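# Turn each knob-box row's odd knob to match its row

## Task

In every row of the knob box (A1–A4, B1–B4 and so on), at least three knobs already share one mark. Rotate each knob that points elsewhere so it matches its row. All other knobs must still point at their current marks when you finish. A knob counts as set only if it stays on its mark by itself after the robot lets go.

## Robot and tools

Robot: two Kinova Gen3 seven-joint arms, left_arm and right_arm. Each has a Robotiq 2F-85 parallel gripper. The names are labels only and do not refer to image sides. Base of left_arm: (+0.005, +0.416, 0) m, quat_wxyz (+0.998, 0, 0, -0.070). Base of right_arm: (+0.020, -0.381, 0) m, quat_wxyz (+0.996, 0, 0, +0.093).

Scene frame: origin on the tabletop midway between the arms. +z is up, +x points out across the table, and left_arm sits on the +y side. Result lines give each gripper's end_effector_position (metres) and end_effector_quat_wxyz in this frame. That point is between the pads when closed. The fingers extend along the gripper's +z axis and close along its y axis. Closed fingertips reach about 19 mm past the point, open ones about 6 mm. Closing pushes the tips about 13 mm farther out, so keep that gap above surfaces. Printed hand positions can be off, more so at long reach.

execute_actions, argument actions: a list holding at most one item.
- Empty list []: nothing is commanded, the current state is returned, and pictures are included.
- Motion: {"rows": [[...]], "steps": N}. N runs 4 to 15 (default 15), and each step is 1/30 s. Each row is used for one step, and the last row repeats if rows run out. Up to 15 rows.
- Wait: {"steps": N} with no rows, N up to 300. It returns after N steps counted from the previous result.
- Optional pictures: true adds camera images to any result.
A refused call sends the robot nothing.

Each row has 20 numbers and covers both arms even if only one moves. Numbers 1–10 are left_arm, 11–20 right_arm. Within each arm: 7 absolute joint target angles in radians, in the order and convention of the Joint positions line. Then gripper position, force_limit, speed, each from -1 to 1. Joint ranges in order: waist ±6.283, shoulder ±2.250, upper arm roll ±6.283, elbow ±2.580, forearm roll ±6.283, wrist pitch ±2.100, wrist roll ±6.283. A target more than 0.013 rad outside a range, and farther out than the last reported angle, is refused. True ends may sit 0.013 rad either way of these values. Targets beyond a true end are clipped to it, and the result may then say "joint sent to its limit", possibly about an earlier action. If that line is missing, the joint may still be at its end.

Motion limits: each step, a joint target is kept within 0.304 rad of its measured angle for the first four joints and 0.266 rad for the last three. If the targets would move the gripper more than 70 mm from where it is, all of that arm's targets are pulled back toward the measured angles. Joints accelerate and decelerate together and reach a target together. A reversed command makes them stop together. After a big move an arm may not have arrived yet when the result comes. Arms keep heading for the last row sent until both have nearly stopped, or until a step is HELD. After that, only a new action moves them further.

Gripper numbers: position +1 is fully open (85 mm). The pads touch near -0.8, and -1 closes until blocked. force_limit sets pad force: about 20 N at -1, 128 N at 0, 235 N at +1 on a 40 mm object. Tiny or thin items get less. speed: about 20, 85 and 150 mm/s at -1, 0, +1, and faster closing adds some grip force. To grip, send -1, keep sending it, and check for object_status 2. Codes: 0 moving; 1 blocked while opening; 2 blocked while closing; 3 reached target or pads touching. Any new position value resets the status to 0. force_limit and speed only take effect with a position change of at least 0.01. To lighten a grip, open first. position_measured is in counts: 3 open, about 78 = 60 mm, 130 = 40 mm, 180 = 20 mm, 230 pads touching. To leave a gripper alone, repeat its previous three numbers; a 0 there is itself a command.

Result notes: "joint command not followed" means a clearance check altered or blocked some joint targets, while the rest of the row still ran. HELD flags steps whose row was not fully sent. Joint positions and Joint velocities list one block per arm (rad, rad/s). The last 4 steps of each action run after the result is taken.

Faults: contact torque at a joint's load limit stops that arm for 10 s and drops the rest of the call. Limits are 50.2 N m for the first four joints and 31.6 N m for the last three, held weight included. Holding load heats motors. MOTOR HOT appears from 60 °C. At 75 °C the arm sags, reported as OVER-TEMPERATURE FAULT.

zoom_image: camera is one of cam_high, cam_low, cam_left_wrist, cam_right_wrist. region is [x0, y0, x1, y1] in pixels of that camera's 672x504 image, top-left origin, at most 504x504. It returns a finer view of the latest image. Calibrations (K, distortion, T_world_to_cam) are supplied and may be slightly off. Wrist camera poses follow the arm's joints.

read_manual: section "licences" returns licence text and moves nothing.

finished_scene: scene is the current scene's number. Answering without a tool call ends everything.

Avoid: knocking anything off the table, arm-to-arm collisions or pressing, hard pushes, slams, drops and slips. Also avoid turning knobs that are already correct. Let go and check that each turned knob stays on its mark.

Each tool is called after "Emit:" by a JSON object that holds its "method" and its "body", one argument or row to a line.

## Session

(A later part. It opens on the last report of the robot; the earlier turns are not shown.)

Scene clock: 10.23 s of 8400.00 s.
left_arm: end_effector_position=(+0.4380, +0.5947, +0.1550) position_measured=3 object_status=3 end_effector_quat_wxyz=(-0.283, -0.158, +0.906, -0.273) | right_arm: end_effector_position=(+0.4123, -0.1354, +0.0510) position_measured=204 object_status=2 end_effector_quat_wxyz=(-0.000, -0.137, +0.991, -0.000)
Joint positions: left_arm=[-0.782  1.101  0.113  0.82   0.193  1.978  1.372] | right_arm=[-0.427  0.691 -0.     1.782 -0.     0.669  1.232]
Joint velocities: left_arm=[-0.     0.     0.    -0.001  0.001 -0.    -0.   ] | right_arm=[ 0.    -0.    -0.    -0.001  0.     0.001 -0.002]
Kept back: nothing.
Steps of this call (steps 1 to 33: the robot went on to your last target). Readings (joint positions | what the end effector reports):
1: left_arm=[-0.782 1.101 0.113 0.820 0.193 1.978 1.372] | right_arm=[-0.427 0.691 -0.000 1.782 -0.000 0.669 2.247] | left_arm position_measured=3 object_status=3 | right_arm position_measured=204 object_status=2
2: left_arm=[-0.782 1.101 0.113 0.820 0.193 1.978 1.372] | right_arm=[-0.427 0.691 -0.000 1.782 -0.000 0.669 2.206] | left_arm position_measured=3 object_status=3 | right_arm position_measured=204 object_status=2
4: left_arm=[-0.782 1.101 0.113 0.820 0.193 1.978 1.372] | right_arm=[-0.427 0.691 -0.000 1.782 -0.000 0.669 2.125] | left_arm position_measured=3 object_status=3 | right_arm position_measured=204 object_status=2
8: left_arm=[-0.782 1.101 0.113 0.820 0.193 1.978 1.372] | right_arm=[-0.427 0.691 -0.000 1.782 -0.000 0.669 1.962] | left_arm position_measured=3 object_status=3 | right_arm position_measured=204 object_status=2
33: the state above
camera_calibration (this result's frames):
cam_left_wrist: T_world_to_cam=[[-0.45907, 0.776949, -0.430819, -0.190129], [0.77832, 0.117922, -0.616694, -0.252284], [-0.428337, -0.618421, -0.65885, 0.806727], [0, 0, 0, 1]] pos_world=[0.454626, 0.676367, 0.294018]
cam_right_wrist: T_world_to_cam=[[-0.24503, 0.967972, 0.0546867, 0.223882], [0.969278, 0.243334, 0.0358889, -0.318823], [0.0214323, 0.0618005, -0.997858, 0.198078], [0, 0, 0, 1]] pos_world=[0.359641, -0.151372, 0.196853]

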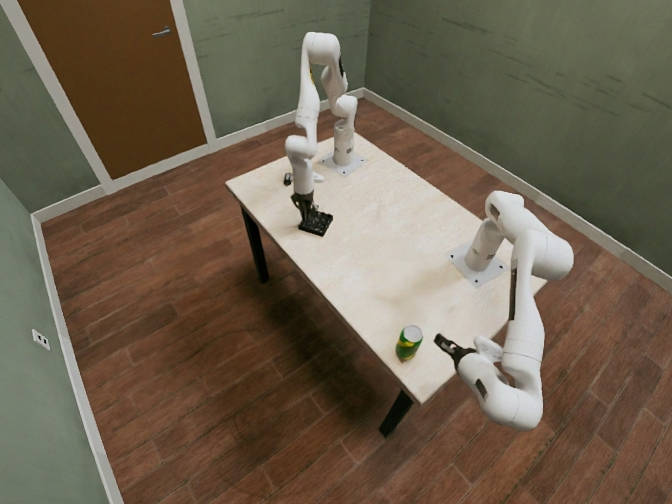

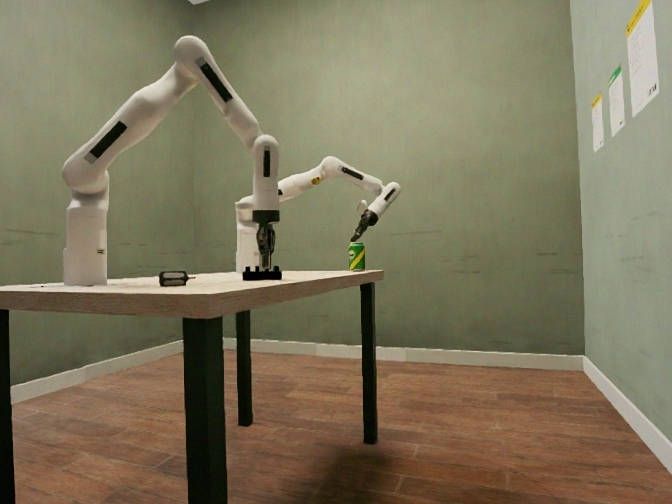

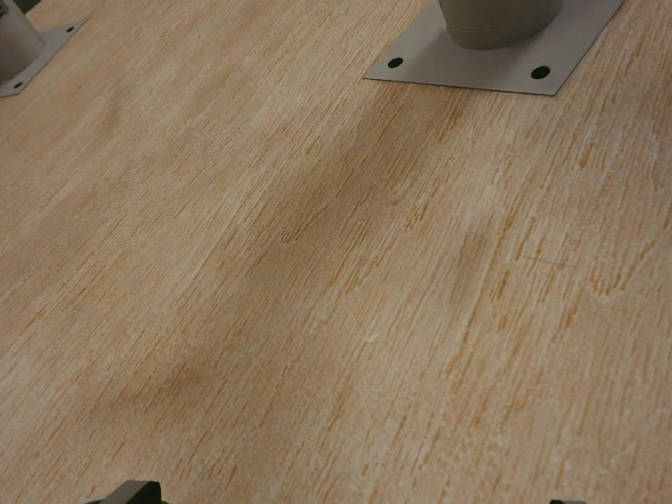

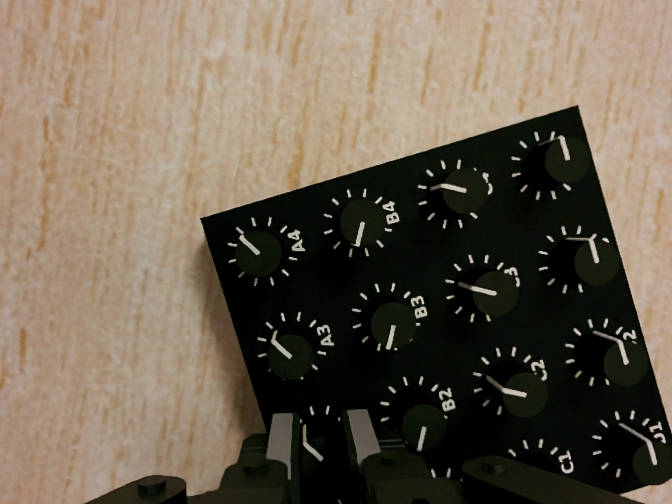

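Emit:
{"method": "execute_actions", "body": {
  "actions": [
    {"rows": [[-0.782, 1.101, 0.113, 0.82, 0.193, 1.978, 1.372, 1, -1, 0, -0.4271, 0.6910, 0, 1.7824, 0, 0.6682, 1.232, -0.49, -1, -0.5],[-0.782, 1.101, 0.113, 0.82, 0.193, 1.978, 1.372, 1, -1, 0, -0.4271, 0.6910, 0, 1.7824, 0, 0.6682, 1.232, -0.49, -1, -0.5],[-0.782, 1.101, 0.113, 0.82, 0.193, 1.978, 1.372, 1, -1, 0, -0.4271, 0.6910, 0, 1.7824, 0, 0.6682, 1.232, -0.49, -1, -0.5],[-0.782, 1.101, 0.113, 0.82, 0.193, 1.978, 1.372, 1, -1, 0, -0.4271, 0.6910, 0, 1.7824, 0, 0.6682, 1.232, -0.49, -1, -0.5],[-0.782, 1.101, 0.113, 0.82, 0.193, 1.978, 1.372, 1, -1, 0, -0.4271, 0.6910, 0, 1.7824, 0, 0.6682, 1.232, -0.49, -1, -0.5],[-0.782, 1.101, 0.113, 0.82, 0.193, 1.978, 1.372, 1, -1, 0, -0.4271, 0.6910, 0, 1.7824, 0, 0.6682, 1.232, -0.49, -1, -0.5],[-0.782, 1.101, 0.113, 0.82, 0.193, 1.978, 1.372, 1, -1, 0, -0.4271, 0.6873, 0, 1.7811, 0, 0.6732, 1.232, -0.49, -1, -0.5],[-0.782, 1.101, 0.113, 0.82, 0.193, 1.978, 1.372, 1, -1, 0, -0.4271, 0.6817, 0, 1.7791, 0, 0.6808, 1.232, -0.49, -1, -0.5],[-0.782, 1.101, 0.113, 0.82, 0.193, 1.978, 1.372, 1, -1, 0, -0.4271, 0.6761, 0, 1.7771, 0, 0.6884, 1.232, -0.49, -1, -0.5],[-0.782, 1.101, 0.113, 0.82, 0.193, 1.978, 1.372, 1, -1, 0, -0.4271, 0.6705, 0, 1.7751, 0, 0.6960, 1.232, -0.49, -1, -0.5],[-0.782, 1.101, 0.113, 0.82, 0.193, 1.978, 1.372, 1, -1, 0, -0.4271, 0.6648, 0, 1.7731, 0, 0.7037, 1.232, -0.49, -1, -0.5],[-0.782, 1.101, 0.113, 0.82, 0.193, 1.978, 1.372, 1, -1, 0, -0.4271, 0.6648, 0, 1.7731, 0, 0.7037, 1.232, -0.49, -1, -0.5],[-0.782, 1.101, 0.113, 0.82, 0.193, 1.978, 1.372, 1, -1, 0, -0.4271, 0.6648, 0, 1.7731, 0, 0.7037, 1.232, -0.49, -1, -0.5],[-0.782, 1.101, 0.113, 0.82, 0.193, 1.978, 1.372, 1, -1, 0, -0.4271, 0.6648, 0, 1.7731, 0, 0.7037, 1.232, -0.49, -1, -0.5],[-0.782, 1.101, 0.113, 0.82, 0.193, 1.978, 1.372, 1, -1, 0, -0.4771, 0.7099, 0, 1.6706, 0, 0.7611, 0.658, -0.33, -1, -0.5]], "steps": 15}
  ]
}}

Emit:
{"method": "execute_actions", "body": {
  "actions": [
    {"steps": 30}
  ],
  "pictures": true
}}

Scene clock: 11.33 s of 8400.00 s.
left_arm: end_effector_position=(+0.4380, +0.5947, +0.1550) position_measured=3 object_status=3 end_effector_quat_wxyz=(-0.283, -0.158, +0.906, -0.273) | right_arm: end_effector_position=(+0.4127, -0.1353, +0.0591) position_measured=191 object_status=0 end_effector_quat_wxyz=(+0.000, -0.137, +0.991, +0.000)
Joint positions: left_arm=[-0.782  1.101  0.113  0.82   0.193  1.978  1.372] | right_arm=[-0.427  0.676 -0.     1.777 -0.     0.688  1.232]
Joint velocities: left_arm=[-0.001  0.    -0.    -0.     0.001 -0.001 -0.001] | right_arm=[-0.001 -0.147 -0.    -0.054  0.     0.2    0.   ]
Steps of this call (steps 1 to 15: the robot went on to your last target; steps 16 to 22: nothing new was sent; steps 23 to 33: the first 11 steps of this action). Readings (joint positions | what the end effector reports):
23: left_arm=[-0.782 1.101 0.113 0.820 0.193 1.978 1.372] | right_arm=[-0.427 0.691 -0.000 1.782 -0.000 0.669 1.232] | left_arm position_measured=3 object_status=3 | right_arm position_measured=204 object_status=0
24: left_arm=[-0.782 1.101 0.113 0.820 0.193 1.978 1.372] | right_arm=[-0.427 0.691 -0.000 1.782 -0.000 0.669 1.232] | left_arm position_measured=3 object_status=3 | right_arm position_measured=204 object_status=0
26: left_arm=[-0.782 1.101 0.113 0.820 0.193 1.978 1.372] | right_arm=[-0.427 0.691 -0.000 1.782 -0.000 0.668 1.232] | left_arm position_measured=3 object_status=3 | right_arm position_measured=197 object_status=0
30: left_arm=[-0.782 1.101 0.113 0.820 0.193 1.978 1.372] | right_arm=[-0.427 0.688 -0.000 1.782 0.000 0.671 1.232] | left_arm position_measured=3 object_status=3 | right_arm position_measured=191 object_status=0
33: the state above

Scene clock: 12.33 s of 8400.00 s.
left_arm: end_effector_position=(+0.4380, +0.5947, +0.1550) position_measured=3 object_status=3 end_effector_quat_wxyz=(-0.283, -0.158, +0.906, -0.273) | right_arm: end_effector_position=(+0.4219, -0.0988, +0.0650) position_measured=171 object_status=3 end_effector_quat_wxyz=(+0.000, +0.125, +0.992, +0.000)
Joint positions: left_arm=[-0.782  1.101  0.113  0.82   0.193  1.978  1.372] | right_arm=[-0.477  0.71  -0.     1.671 -0.     0.761  0.658]
Joint velocities: left_arm=[-0.001 -0.001  0.    -0.001 -0.     0.001  0.   ] | right_arm=[-0.001  0.    -0.     0.001  0.     0.002 -0.001]
Kept back: nothing.
Steps of this call (steps 1 to 4: the last 4 steps of your previous action; steps 5 to 30: the robot went on to your last target). Readings (joint positions | what the end effector reports):
1: left_arm=[-0.782 1.101 0.113 0.820 0.193 1.978 1.372] | right_arm=[-0.427 0.671 -0.000 1.776 -0.000 0.694 1.232] | left_arm position_measured=3 object_status=3 | right_arm position_measured=191 object_status=0
2: left_arm=[-0.782 1.101 0.113 0.820 0.193 1.978 1.372] | right_arm=[-0.427 0.668 0.000 1.774 -0.000 0.699 1.232] | left_arm position_measured=3 object_status=3 | right_arm position_measured=191 object_status=0
4: left_arm=[-0.782 1.101 0.113 0.820 0.193 1.978 1.372] | right_arm=[-0.428 0.667 0.000 1.772 0.000 0.703 1.230] | left_arm position_measured=3 object_status=3 | right_arm position_measured=191 object_status=0
8: left_arm=[-0.782 1.101 0.113 0.820 0.193 1.978 1.372] | right_arm=[-0.447 0.684 0.001 1.735 0.000 0.726 1.132] | left_arm position_measured=3 object_status=3 | right_arm position_measured=179 object_status=0
30: the state above
camera_calibration (this result's frames):
cam_left_wrist: T_world_to_cam=[[-0.45907, 0.776949, -0.430819, -0.190129], [0.77832, 0.117922, -0.616694, -0.252284], [-0.428337, -0.618421, -0.65885, 0.806727], [0, 0, 0, 1]] pos_world=[0.454626, 0.676367, 0.294019]
cam_right_wrist: T_world_to_cam=[[0.272149, 0.960695, 0.0547692, -0.0289517], [0.96094, -0.274311, 0.0367022, -0.385221], [0.0502834, 0.0426415, -0.997824, 0.19553], [0, 0, 0, 1]] pos_world=[0.368222, -0.0861944, 0.210829]

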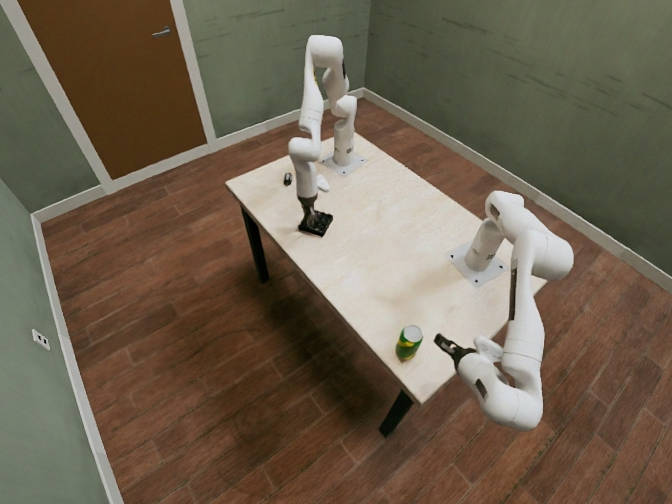

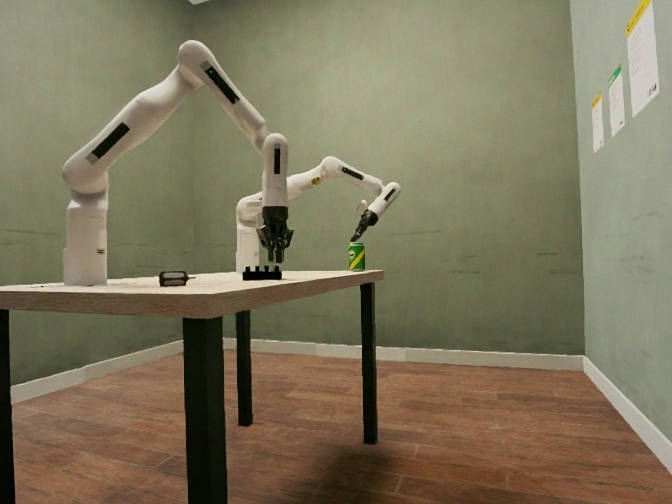

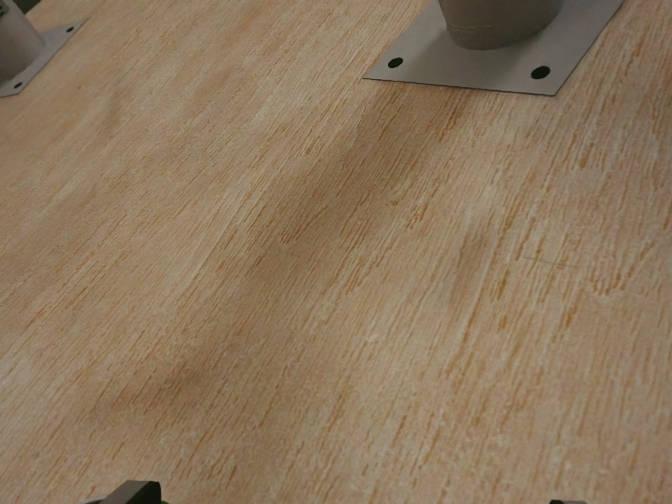

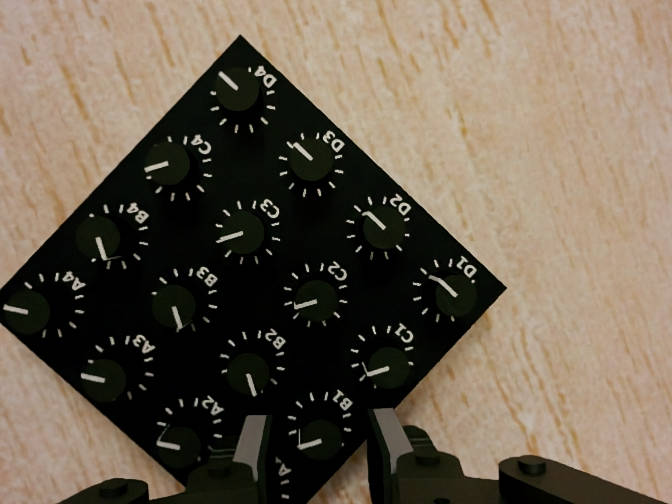

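Emit:
{"method": "zoom_image", "body": {
  "camera": "cam_right_wrist",
  "region": [150, 284, 430, 504]
}}

Region (150, 284, 430, 504) of cam_right_wrist's 672x504 image, scaled by 1.800; it fills the top 396 rows of this view, and the rest is white.

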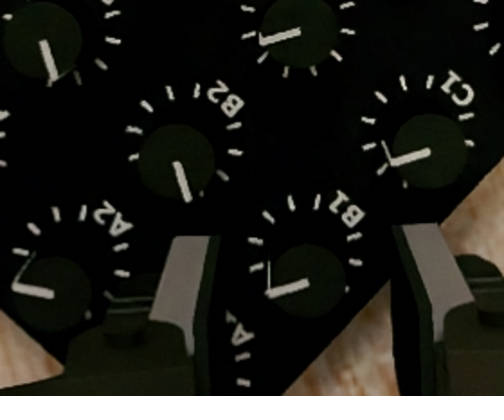

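Emit:
{"method": "execute_actions", "body": {
  "actions": [
    {"rows": [[-0.782, 1.101, 0.113, 0.82, 0.193, 1.978, 1.372, 1, -1, 0, -0.4771, 0.7129, 0, 1.6717, 0, 0.7570, 0.658, -0.33, -1, -0.5],[-0.782, 1.101, 0.113, 0.82, 0.193, 1.978, 1.372, 1, -1, 0, -0.4771, 0.7158, 0, 1.6728, 0, 0.7530, 0.658, -0.33, -1, -0.5],[-0.782, 1.101, 0.113, 0.82, 0.193, 1.978, 1.372, 1, -1, 0, -0.4771, 0.7188, 0, 1.6739, 0, 0.7489, 0.658, -0.33, -1, -0.5],[-0.782, 1.101, 0.113, 0.82, 0.193, 1.978, 1.372, 1, -1, 0, -0.4771, 0.7218, 0, 1.6750, 0, 0.7448, 0.658, -0.33, -1, -0.5],[-0.782, 1.101, 0.113, 0.82, 0.193, 1.978, 1.372, 1, -1, 0, -0.4771, 0.7247, 0, 1.6761, 0, 0.7408, 0.658, -0.33, -1, -0.5],[-0.782, 1.101, 0.113, 0.82, 0.193, 1.978, 1.372, 1, -1, 0, -0.4771, 0.7277, 0, 1.6772, 0, 0.7367, 0.658, -0.33, -1, -0.5],[-0.782, 1.101, 0.113, 0.82, 0.193, 1.978, 1.372, 1, -1, 0, -0.4771, 0.7307, 0, 1.6783, 0, 0.7326, 0.658, -0.33, -1, -0.5],[-0.782, 1.101, 0.113, 0.82, 0.193, 1.978, 1.372, 1, -1, 0, -0.4771, 0.7336, 0, 1.6793, 0, 0.7287, 0.658, -1, -1, -0.8]], "steps": 15}
  ]
}}

Emit:
{"method": "execute_actions", "body": {
  "actions": [
    {"steps": 18}
  ],
  "pictures": true
}}

Scene clock: 13.43 s of 8400.00 s.
left_arm: end_effector_position=(+0.4380, +0.5947, +0.1550) position_measured=3 object_status=3 end_effector_quat_wxyz=(-0.283, -0.158, +0.906, -0.273) | right_arm: end_effector_position=(+0.4219, -0.0988, +0.0521) position_measured=176 object_status=0 end_effector_quat_wxyz=(+0.000, +0.125, +0.992, +0.000)
Joint positions: left_arm=[-0.782  1.101  0.113  0.82   0.193  1.978  1.372] | right_arm=[-0.477  0.732 -0.     1.679  0.     0.73   0.658]
Joint velocities: left_arm=[-0.001  0.001 -0.     0.    -0.001 -0.    -0.   ] | right_arm=[-0.     0.014  0.     0.006  0.    -0.023  0.001]
Steps of this call (steps 1 to 15: the robot went on to your last target; steps 16 to 22: nothing new was sent; steps 23 to 33: the first 11 steps of this action). Readings (joint positions | what the end effector reports):
23: left_arm=[-0.782 1.101 0.113 0.820 0.193 1.978 1.372] | right_arm=[-0.477 0.710 0.000 1.671 -0.000 0.760 0.658] | left_arm position_measured=3 object_status=3 | right_arm position_measured=171 object_status=3
24: left_arm=[-0.782 1.101 0.113 0.820 0.193 1.978 1.372] | right_arm=[-0.477 0.712 0.000 1.671 -0.000 0.759 0.658] | left_arm position_measured=3 object_status=3 | right_arm position_measured=171 object_status=3
26: left_arm=[-0.782 1.101 0.113 0.820 0.193 1.978 1.372] | right_arm=[-0.477 0.717 0.000 1.673 -0.000 0.752 0.658] | left_arm position_measured=3 object_status=3 | right_arm position_measured=171 object_status=3
30: left_arm=[-0.782 1.101 0.113 0.820 0.193 1.978 1.372] | right_arm=[-0.477 0.728 0.000 1.677 -0.000 0.737 0.658] | left_arm position_measured=3 object_status=3 | right_arm position_measured=171 object_status=0
33: the state above

Scene clock: 14.03 s of 8400.00 s.
left_arm: end_effector_position=(+0.4380, +0.5947, +0.1550) position_measured=3 object_status=3 end_effector_quat_wxyz=(-0.283, -0.158, +0.906, -0.273) | right_arm: end_effector_position=(+0.4219, -0.0987, +0.0516) position_measured=204 object_status=2 end_effector_quat_wxyz=(+0.000, +0.125, +0.992, +0.000)
Joint positions: left_arm=[-0.782  1.101  0.113  0.82   0.193  1.978  1.372] | right_arm=[-0.477  0.733 -0.     1.679 -0.     0.729  0.658]
Joint velocities: left_arm=[ 0.001  0.    -0.001 -0.     0.    -0.    -0.   ] | right_arm=[ 0. -0.  0. -0.  0. -0.  0.]
Kept back: nothing.
Steps of this call (steps 1 to 4: the last 4 steps of your previous action; steps 5 to 15: the robot went on to your last target; steps 16 to 18: nothing new was sent). Readings (joint positions | what the end effector reports):
1: left_arm=[-0.782 1.101 0.113 0.820 0.193 1.978 1.372] | right_arm=[-0.477 0.733 -0.000 1.679 -0.000 0.729 0.658] | left_arm position_measured=3 object_status=3 | right_arm position_measured=178 object_status=0
2: left_arm=[-0.782 1.101 0.113 0.820 0.193 1.978 1.372] | right_arm=[-0.477 0.733 -0.000 1.679 -0.000 0.729 0.658] | left_arm position_measured=3 object_status=3 | right_arm position_measured=181 object_status=0
4: left_arm=[-0.782 1.101 0.113 0.820 0.193 1.978 1.372] | right_arm=[-0.477 0.733 -0.000 1.679 0.000 0.729 0.658] | left_arm position_measured=3 object_status=3 | right_arm position_measured=187 object_status=0
8: left_arm=[-0.782 1.101 0.113 0.820 0.193 1.978 1.372] | right_arm=[-0.477 0.734 -0.000 1.679 -0.000 0.729 0.658] | left_arm position_measured=3 object_status=3 | right_arm position_measured=199 object_status=0
18: the state above
All arms were judged still, so your last target was given up. Only a new action makes them travel on or press farther. Fingers that are still opening or closing keep moving.
camera_calibration (this result's frames):
cam_left_wrist: T_world_to_cam=[[-0.45907, 0.776949, -0.430819, -0.190129], [0.77832, 0.117922, -0.616694, -0.252284], [-0.428337, -0.618421, -0.65885, 0.806727], [0, 0, 0, 1]] pos_world=[0.454626, 0.676367, 0.294018]
cam_right_wrist: T_world_to_cam=[[0.272064, 0.960709, 0.0549435, -0.028284], [0.960959, -0.274238, 0.0367725, -0.384722], [0.0503952, 0.0427939, -0.997812, 0.18208], [0, 0, 0, 1]] pos_world=[0.368221, -0.0861245, 0.197382]

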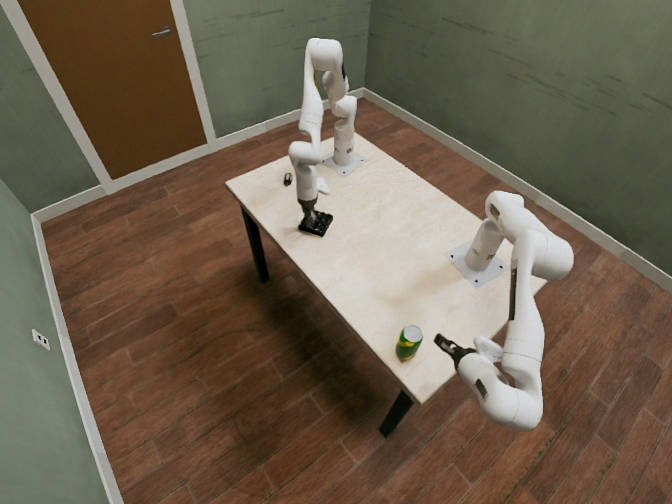

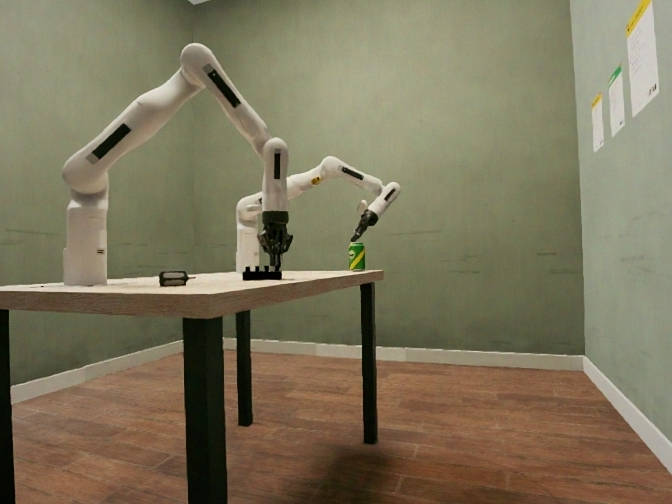

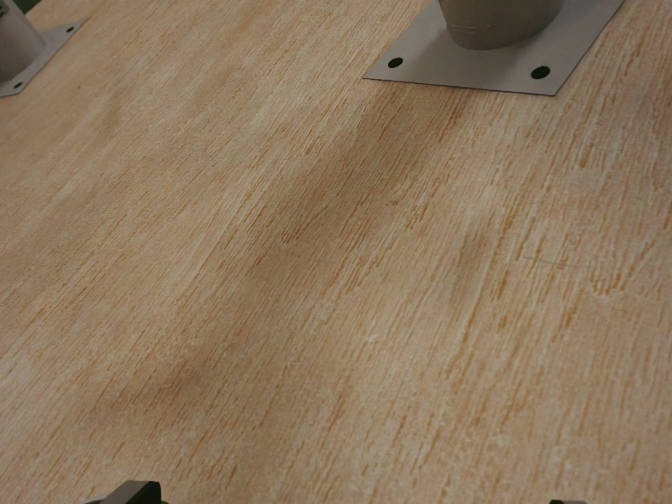

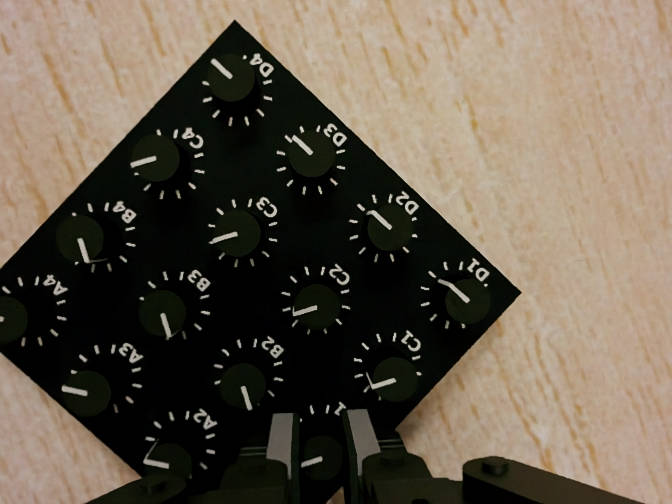

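Gripped B1. Rotate 90° counter-clockwise: q7 0.658 → 2.229.

Emit:
{"method": "execute_actions", "body": {
  "actions": [
    {"rows": [[-0.782, 1.101, 0.113, 0.82, 0.193, 1.978, 1.372, 1, -1, 0, -0.4771, 0.7336, 0, 1.6793, 0, 0.7287, 2.229, -1, -1, -0.8]], "steps": 15}
  ]
}}

Emit:
{"method": "execute_actions", "body": {
  "actions": [
    {"steps": 37}
  ],
  "pictures": true
}}

Scene clock: 14.50 s of 8400.00 s.
left_arm: end_effector_position=(+0.4380, +0.5947, +0.1550) position_measured=3 object_status=3 end_effector_quat_wxyz=(-0.283, -0.158, +0.906, -0.273) | right_arm: end_effector_position=(+0.4219, -0.0987, +0.0516) position_measured=204 object_status=2 end_effector_quat_wxyz=(+0.000, -0.047, +0.999, +0.000)
Joint positions: left_arm=[-0.782  1.101  0.113  0.82   0.193  1.978  1.372] | right_arm=[-0.477  0.733 -0.     1.679 -0.     0.729  1.001]
Joint velocities: left_arm=[ 0.    -0.001 -0.001  0.001  0.     0.    -0.001] | right_arm=[ 0.    -0.     0.001  0.     0.     0.001  1.217]
Steps of this call (steps 1 to 3: nothing new was sent; steps 4 to 14: the first 11 steps of this action). Readings (joint positions | what the end effector reports):
4: left_arm=[-0.782 1.101 0.113 0.820 0.193 1.978 1.372] | right_arm=[-0.477 0.733 -0.000 1.679 -0.000 0.729 0.660] | left_arm position_measured=3 object_status=3 | right_arm position_measured=204 object_status=2
5: left_arm=[-0.782 1.101 0.113 0.820 0.193 1.978 1.372] | right_arm=[-0.477 0.733 -0.000 1.679 -0.000 0.729 0.669] | left_arm position_measured=3 object_status=3 | right_arm position_measured=204 object_status=2
7: left_arm=[-0.782 1.101 0.113 0.820 0.193 1.978 1.372] | right_arm=[-0.477 0.733 -0.000 1.679 -0.000 0.729 0.720] | left_arm position_measured=3 object_status=3 | right_arm position_measured=204 object_status=2
11: left_arm=[-0.782 1.101 0.113 0.820 0.193 1.978 1.372] | right_arm=[-0.477 0.733 -0.000 1.679 -0.000 0.729 0.879] | left_arm position_measured=3 object_status=3 | right_arm position_measured=204 object_status=2
14: the state above

Scene clock: 15.73 s of 8400.00 s.
left_arm: end_effector_position=(+0.4380, +0.5947, +0.1550) position_measured=3 object_status=3 end_effector_quat_wxyz=(-0.283, -0.158, +0.906, -0.273) | right_arm: end_effector_position=(+0.4220, -0.0988, +0.0516) position_measured=204 object_status=2 end_effector_quat_wxyz=(+0.000, -0.613, +0.790, -0.000)
Joint positions: left_arm=[-0.782  1.101  0.113  0.82   0.193  1.978  1.372] | right_arm=[-0.477  0.733  0.     1.679  0.     0.729  2.229]
Joint velocities: left_arm=[-0.    -0.    -0.001  0.     0.     0.    -0.   ] | right_arm=[-0.001  0.    -0.     0.    -0.     0.     0.   ]
Kept back: nothing.
Steps of this call (steps 1 to 4: the last 4 steps of your previous action; steps 5 to 37: the robot went on to your last target). Readings (joint positions | what the end effector reports):
1: left_arm=[-0.782 1.101 0.113 0.820 0.193 1.978 1.372] | right_arm=[-0.477 0.733 -0.000 1.679 -0.000 0.729 1.042] | left_arm position_measured=3 object_status=3 | right_arm position_measured=204 object_status=2
2: left_arm=[-0.782 1.101 0.113 0.820 0.193 1.978 1.372] | right_arm=[-0.477 0.733 -0.000 1.679 -0.000 0.729 1.083] | left_arm position_measured=3 object_status=3 | right_arm position_measured=204 object_status=2
4: left_arm=[-0.782 1.101 0.113 0.820 0.193 1.978 1.372] | right_arm=[-0.477 0.733 0.000 1.679 -0.000 0.729 1.164] | left_arm position_measured=3 object_status=3 | right_arm position_measured=204 object_status=2
8: left_arm=[-0.782 1.101 0.113 0.820 0.193 1.978 1.372] | right_arm=[-0.477 0.733 0.000 1.679 -0.000 0.729 1.326] | left_arm position_measured=3 object_status=3 | right_arm position_measured=204 object_status=2
37: the state above
camera_calibration (this result's frames):
cam_left_wrist: T_world_to_cam=[[-0.45907, 0.776949, -0.430819, -0.190129], [0.77832, 0.117922, -0.616694, -0.252284], [-0.428337, -0.618421, -0.65885, 0.806727], [0, 0, 0, 1]] pos_world=[0.454626, 0.676367, 0.294018]
cam_right_wrist: T_world_to_cam=[[-0.960729, 0.272076, 0.0545351, 0.424069], [0.274229, 0.960961, 0.0367768, 0.027051], [-0.0424, 0.0502877, -0.997834, 0.221985], [0, 0, 0, 1]] pos_world=[0.409409, -0.152537, 0.197382]

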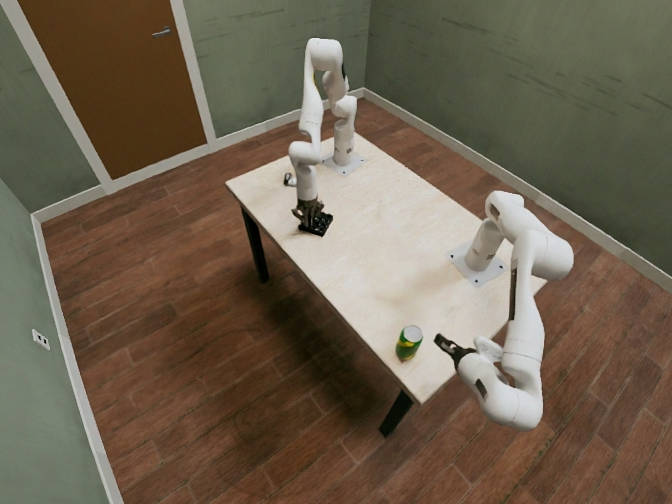

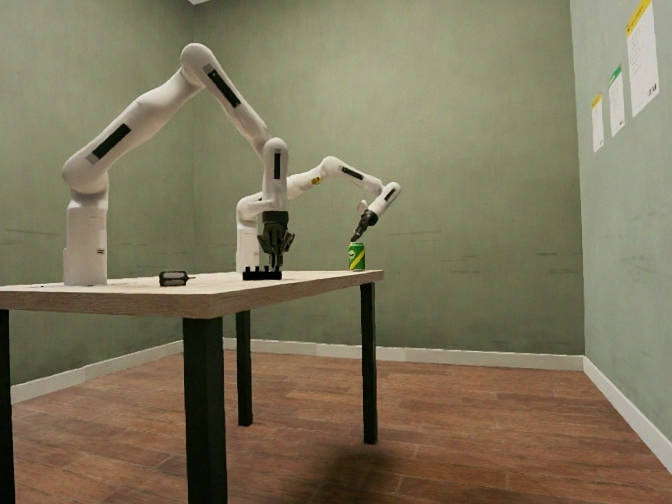

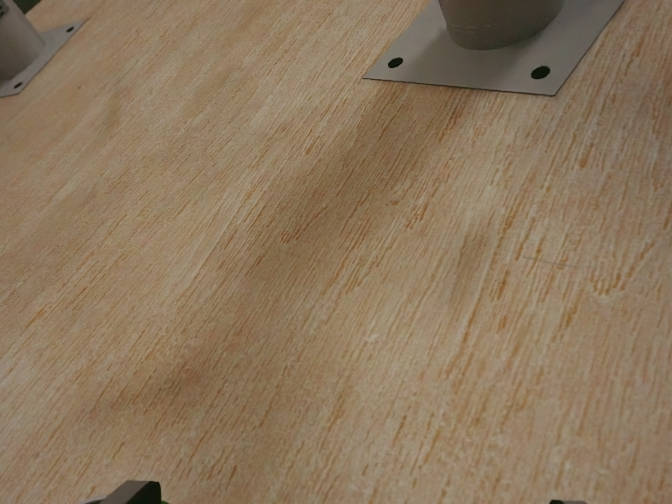

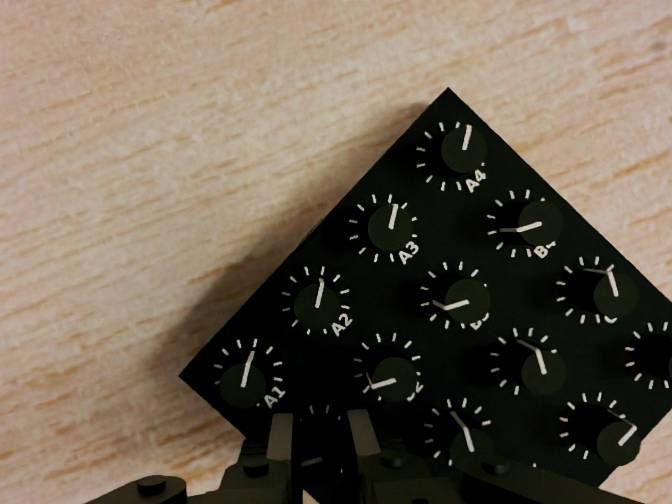

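Emit:
{"method": "execute_actions", "body": {
  "actions": [
    {"rows": [[-0.782, 1.101, 0.113, 0.82, 0.193, 1.978, 1.372, 1, -1, 0, -0.4771, 0.7336, 0, 1.6793, 0, 0.7287, 2.229, -0.45, -1, -0.5],[-0.782, 1.101, 0.113, 0.82, 0.193, 1.978, 1.372, 1, -1, 0, -0.4771, 0.7336, 0, 1.6793, 0, 0.7287, 2.229, -0.45, -1, -0.5],[-0.782, 1.101, 0.113, 0.82, 0.193, 1.978, 1.372, 1, -1, 0, -0.4771, 0.7336, 0, 1.6793, 0, 0.7287, 2.229, -0.45, -1, -0.5],[-0.782, 1.101, 0.113, 0.82, 0.193, 1.978, 1.372, 1, -1, 0, -0.4771, 0.7336, 0, 1.6793, 0, 0.7287, 2.229, -0.45, -1, -0.5],[-0.782, 1.101, 0.113, 0.82, 0.193, 1.978, 1.372, 1, -1, 0, -0.4771, 0.7336, 0, 1.6793, 0, 0.7287, 2.229, -0.45, -1, -0.5],[-0.782, 1.101, 0.113, 0.82, 0.193, 1.978, 1.372, 1, -1, 0, -0.4771, 0.7336, 0, 1.6793, 0, 0.7287, 2.229, -0.45, -1, -0.5],[-0.782, 1.101, 0.113, 0.82, 0.193, 1.978, 1.372, 1, -1, 0, -0.4771, 0.7307, 0, 1.6783, 0, 0.7326, 2.229, -0.45, -1, -0.5],[-0.782, 1.101, 0.113, 0.82, 0.193, 1.978, 1.372, 1, -1, 0, -0.4771, 0.7247, 0, 1.6761, 0, 0.7408, 2.229, -0.45, -1, -0.5],[-0.782, 1.101, 0.113, 0.82, 0.193, 1.978, 1.372, 1, -1, 0, -0.4771, 0.7188, 0, 1.6739, 0, 0.7489, 2.229, -0.45, -1, -0.5],[-0.782, 1.101, 0.113, 0.82, 0.193, 1.978, 1.372, 1, -1, 0, -0.4771, 0.7129, 0, 1.6717, 0, 0.7570, 2.229, -0.45, -1, -0.5],[-0.782, 1.101, 0.113, 0.82, 0.193, 1.978, 1.372, 1, -1, 0, -0.4771, 0.7070, 0, 1.6695, 0, 0.7651, 2.229, -0.45, -1, -0.5],[-0.782, 1.101, 0.113, 0.82, 0.193, 1.978, 1.372, 1, -1, 0, -0.4771, 0.7010, 0, 1.6670, 0, 0.7736, 2.229, -0.45, -1, -0.5],[-0.782, 1.101, 0.113, 0.82, 0.193, 1.978, 1.372, 1, -1, 0, -0.4771, 0.6950, 0, 1.6643, 0, 0.7823, 2.229, -0.45, -1, -0.5],[-0.782, 1.101, 0.113, 0.82, 0.193, 1.978, 1.372, 1, -1, 0, -0.591, 0.6324, 0, 1.5593, 0, 0.9499, 2.115, -0.45, -1, -0.5]], "steps": 15}
  ]
}}

Emit:
{"method": "execute_actions", "body": {
  "actions": [
    {"steps": 22}
  ],
  "pictures": true
}}

Scene clock: 16.57 s of 8400.00 s.
left_arm: end_effector_position=(+0.4380, +0.5947, +0.1550) position_measured=3 object_status=3 end_effector_quat_wxyz=(-0.283, -0.158, +0.906, -0.273) | right_arm: end_effector_position=(+0.4220, -0.0987, +0.0601) position_measured=186 object_status=0 end_effector_quat_wxyz=(+0.000, -0.614, +0.790, +0.000)
Joint positions: left_arm=[-0.782  1.101  0.113  0.82   0.193  1.978  1.372] | right_arm=[-0.477  0.718 -0.     1.674 -0.     0.748  2.229]
Joint velocities: left_arm=[ 0.    -0.002 -0.001 -0.     0.    -0.     0.   ] | right_arm=[-0.    -0.153  0.001 -0.058  0.     0.211  0.001]
Steps of this call (steps 1 to 14: the robot went on to your last target; steps 15 to 25: the first 11 steps of this action). Readings (joint positions | what the end effector reports):
15: left_arm=[-0.782 1.101 0.113 0.820 0.193 1.978 1.372] | right_arm=[-0.477 0.733 0.000 1.679 0.000 0.729 2.229] | left_arm position_measured=3 object_status=3 | right_arm position_measured=204 object_status=0
16: left_arm=[-0.782 1.101 0.113 0.820 0.193 1.978 1.372] | right_arm=[-0.477 0.734 0.000 1.679 0.000 0.729 2.229] | left_arm position_measured=3 object_status=3 | right_arm position_measured=204 object_status=0
18: left_arm=[-0.782 1.101 0.113 0.820 0.193 1.978 1.372] | right_arm=[-0.477 0.734 0.000 1.679 0.000 0.729 2.229] | left_arm position_measured=3 object_status=3 | right_arm position_measured=197 object_status=0
22: left_arm=[-0.782 1.101 0.113 0.820 0.193 1.978 1.372] | right_arm=[-0.477 0.731 -0.000 1.679 -0.000 0.732 2.229] | left_arm position_measured=3 object_status=3 | right_arm position_measured=187 object_status=0
25: the state above

Scene clock: 17.30 s of 8400.00 s.
left_arm: end_effector_position=(+0.4380, +0.5947, +0.1550) position_measured=3 object_status=3 end_effector_quat_wxyz=(-0.283, -0.158, +0.906, -0.273) | right_arm: end_effector_position=(+0.3968, -0.0456, +0.1300) position_measured=186 object_status=3 end_effector_quat_wxyz=(-0.000, -0.613, +0.790, +0.000)
Joint positions: left_arm=[-0.782  1.101  0.113  0.82   0.193  1.978  1.372] | right_arm=[-0.591  0.632 -0.     1.559 -0.     0.95   2.115]
Joint velocities: left_arm=[-0.001 -0.001 -0.     0.001  0.001 -0.001  0.   ] | right_arm=[-0.003 -0.     0.     0.002  0.     0.     0.001]
Kept back: nothing.
Steps of this call (steps 1 to 4: the last 4 steps of your previous action; steps 5 to 22: the robot went on to your last target). Readings (joint positions | what the end effector reports):
1: left_arm=[-0.782 1.101 0.113 0.820 0.193 1.978 1.372] | right_arm=[-0.477 0.713 -0.000 1.672 -0.000 0.756 2.229] | left_arm position_measured=3 object_status=3 | right_arm position_measured=186 object_status=0
2: left_arm=[-0.782 1.101 0.113 0.820 0.193 1.978 1.372] | right_arm=[-0.477 0.708 -0.000 1.670 -0.000 0.763 2.229] | left_arm position_measured=3 object_status=3 | right_arm position_measured=186 object_status=0
4: left_arm=[-0.782 1.101 0.113 0.820 0.193 1.978 1.372] | right_arm=[-0.484 0.692 0.002 1.660 0.001 0.790 2.224] | left_arm position_measured=3 object_status=3 | right_arm position_measured=186 object_status=0
8: left_arm=[-0.782 1.101 0.113 0.820 0.193 1.978 1.372] | right_arm=[-0.553 0.652 0.001 1.594 0.000 0.897 2.157] | left_arm position_measured=3 object_status=3 | right_arm position_measured=186 object_status=3
22: the state above
camera_calibration (this result's frames):
cam_left_wrist: T_world_to_cam=[[-0.45907, 0.776949, -0.430819, -0.190129], [0.77832, 0.117922, -0.616694, -0.252284], [-0.428337, -0.618421, -0.65885, 0.806727], [0, 0, 0, 1]] pos_world=[0.454626, 0.676367, 0.294018]
cam_right_wrist: T_world_to_cam=[[-0.960661, 0.272263, 0.0547976, 0.381001], [0.274424, 0.96091, 0.0366442, -0.0200957], [-0.0426788, 0.0502404, -0.997825, 0.296575], [0, 0, 0, 1]] pos_world=[0.384185, -0.0993225, 0.275788]

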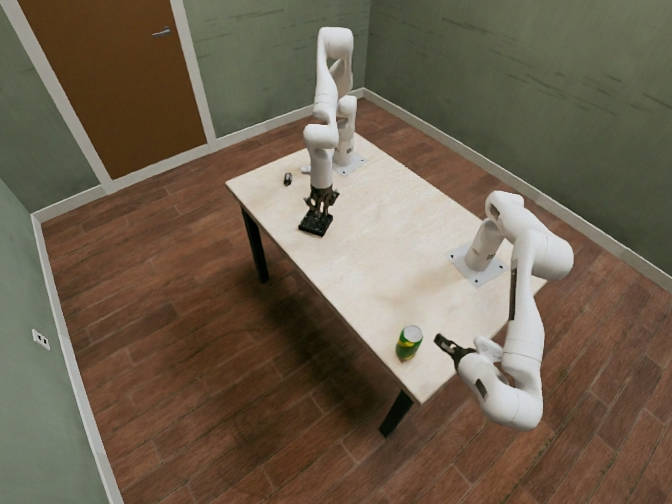

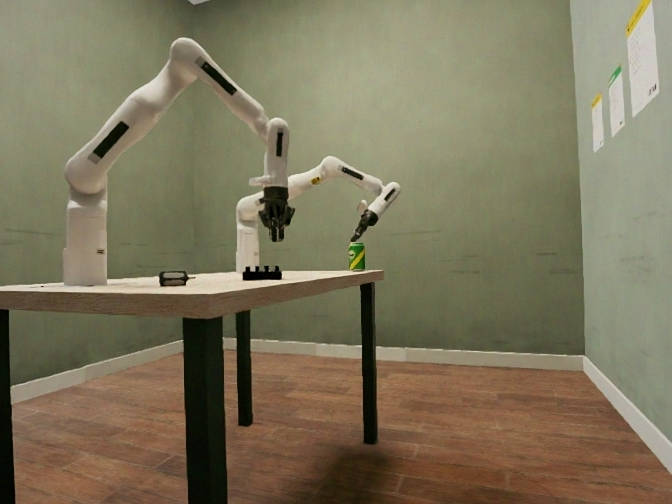

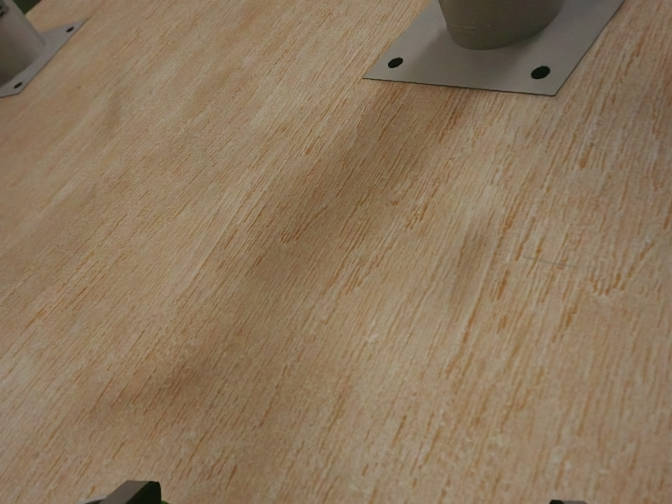

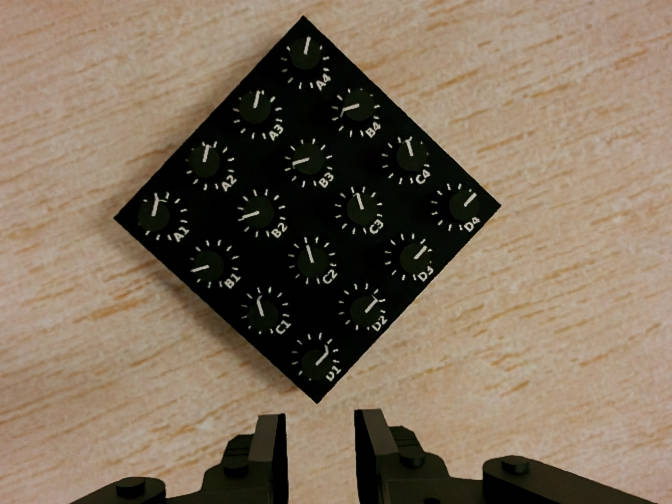

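Emit:
{"method": "zoom_image", "body": {
  "camera": "cam_right_wrist",
  "region": [108, 10, 508, 410]
}}

Region (108, 10, 508, 410) of cam_right_wrist's 672x504 image, scaled by 1.260.

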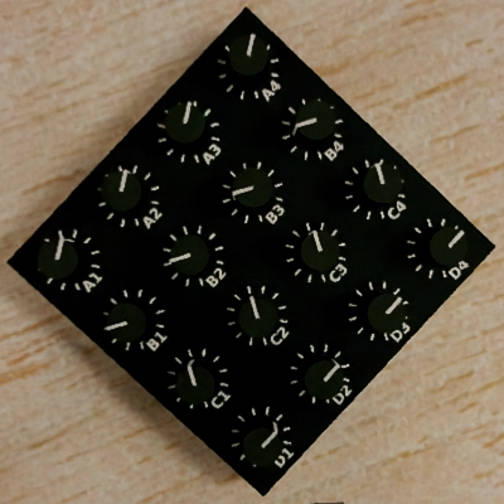

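All rows match.

Emit:
{"method": "finished_scene", "body": {
  "scene": 2
}}

The scene is finished: the task was done.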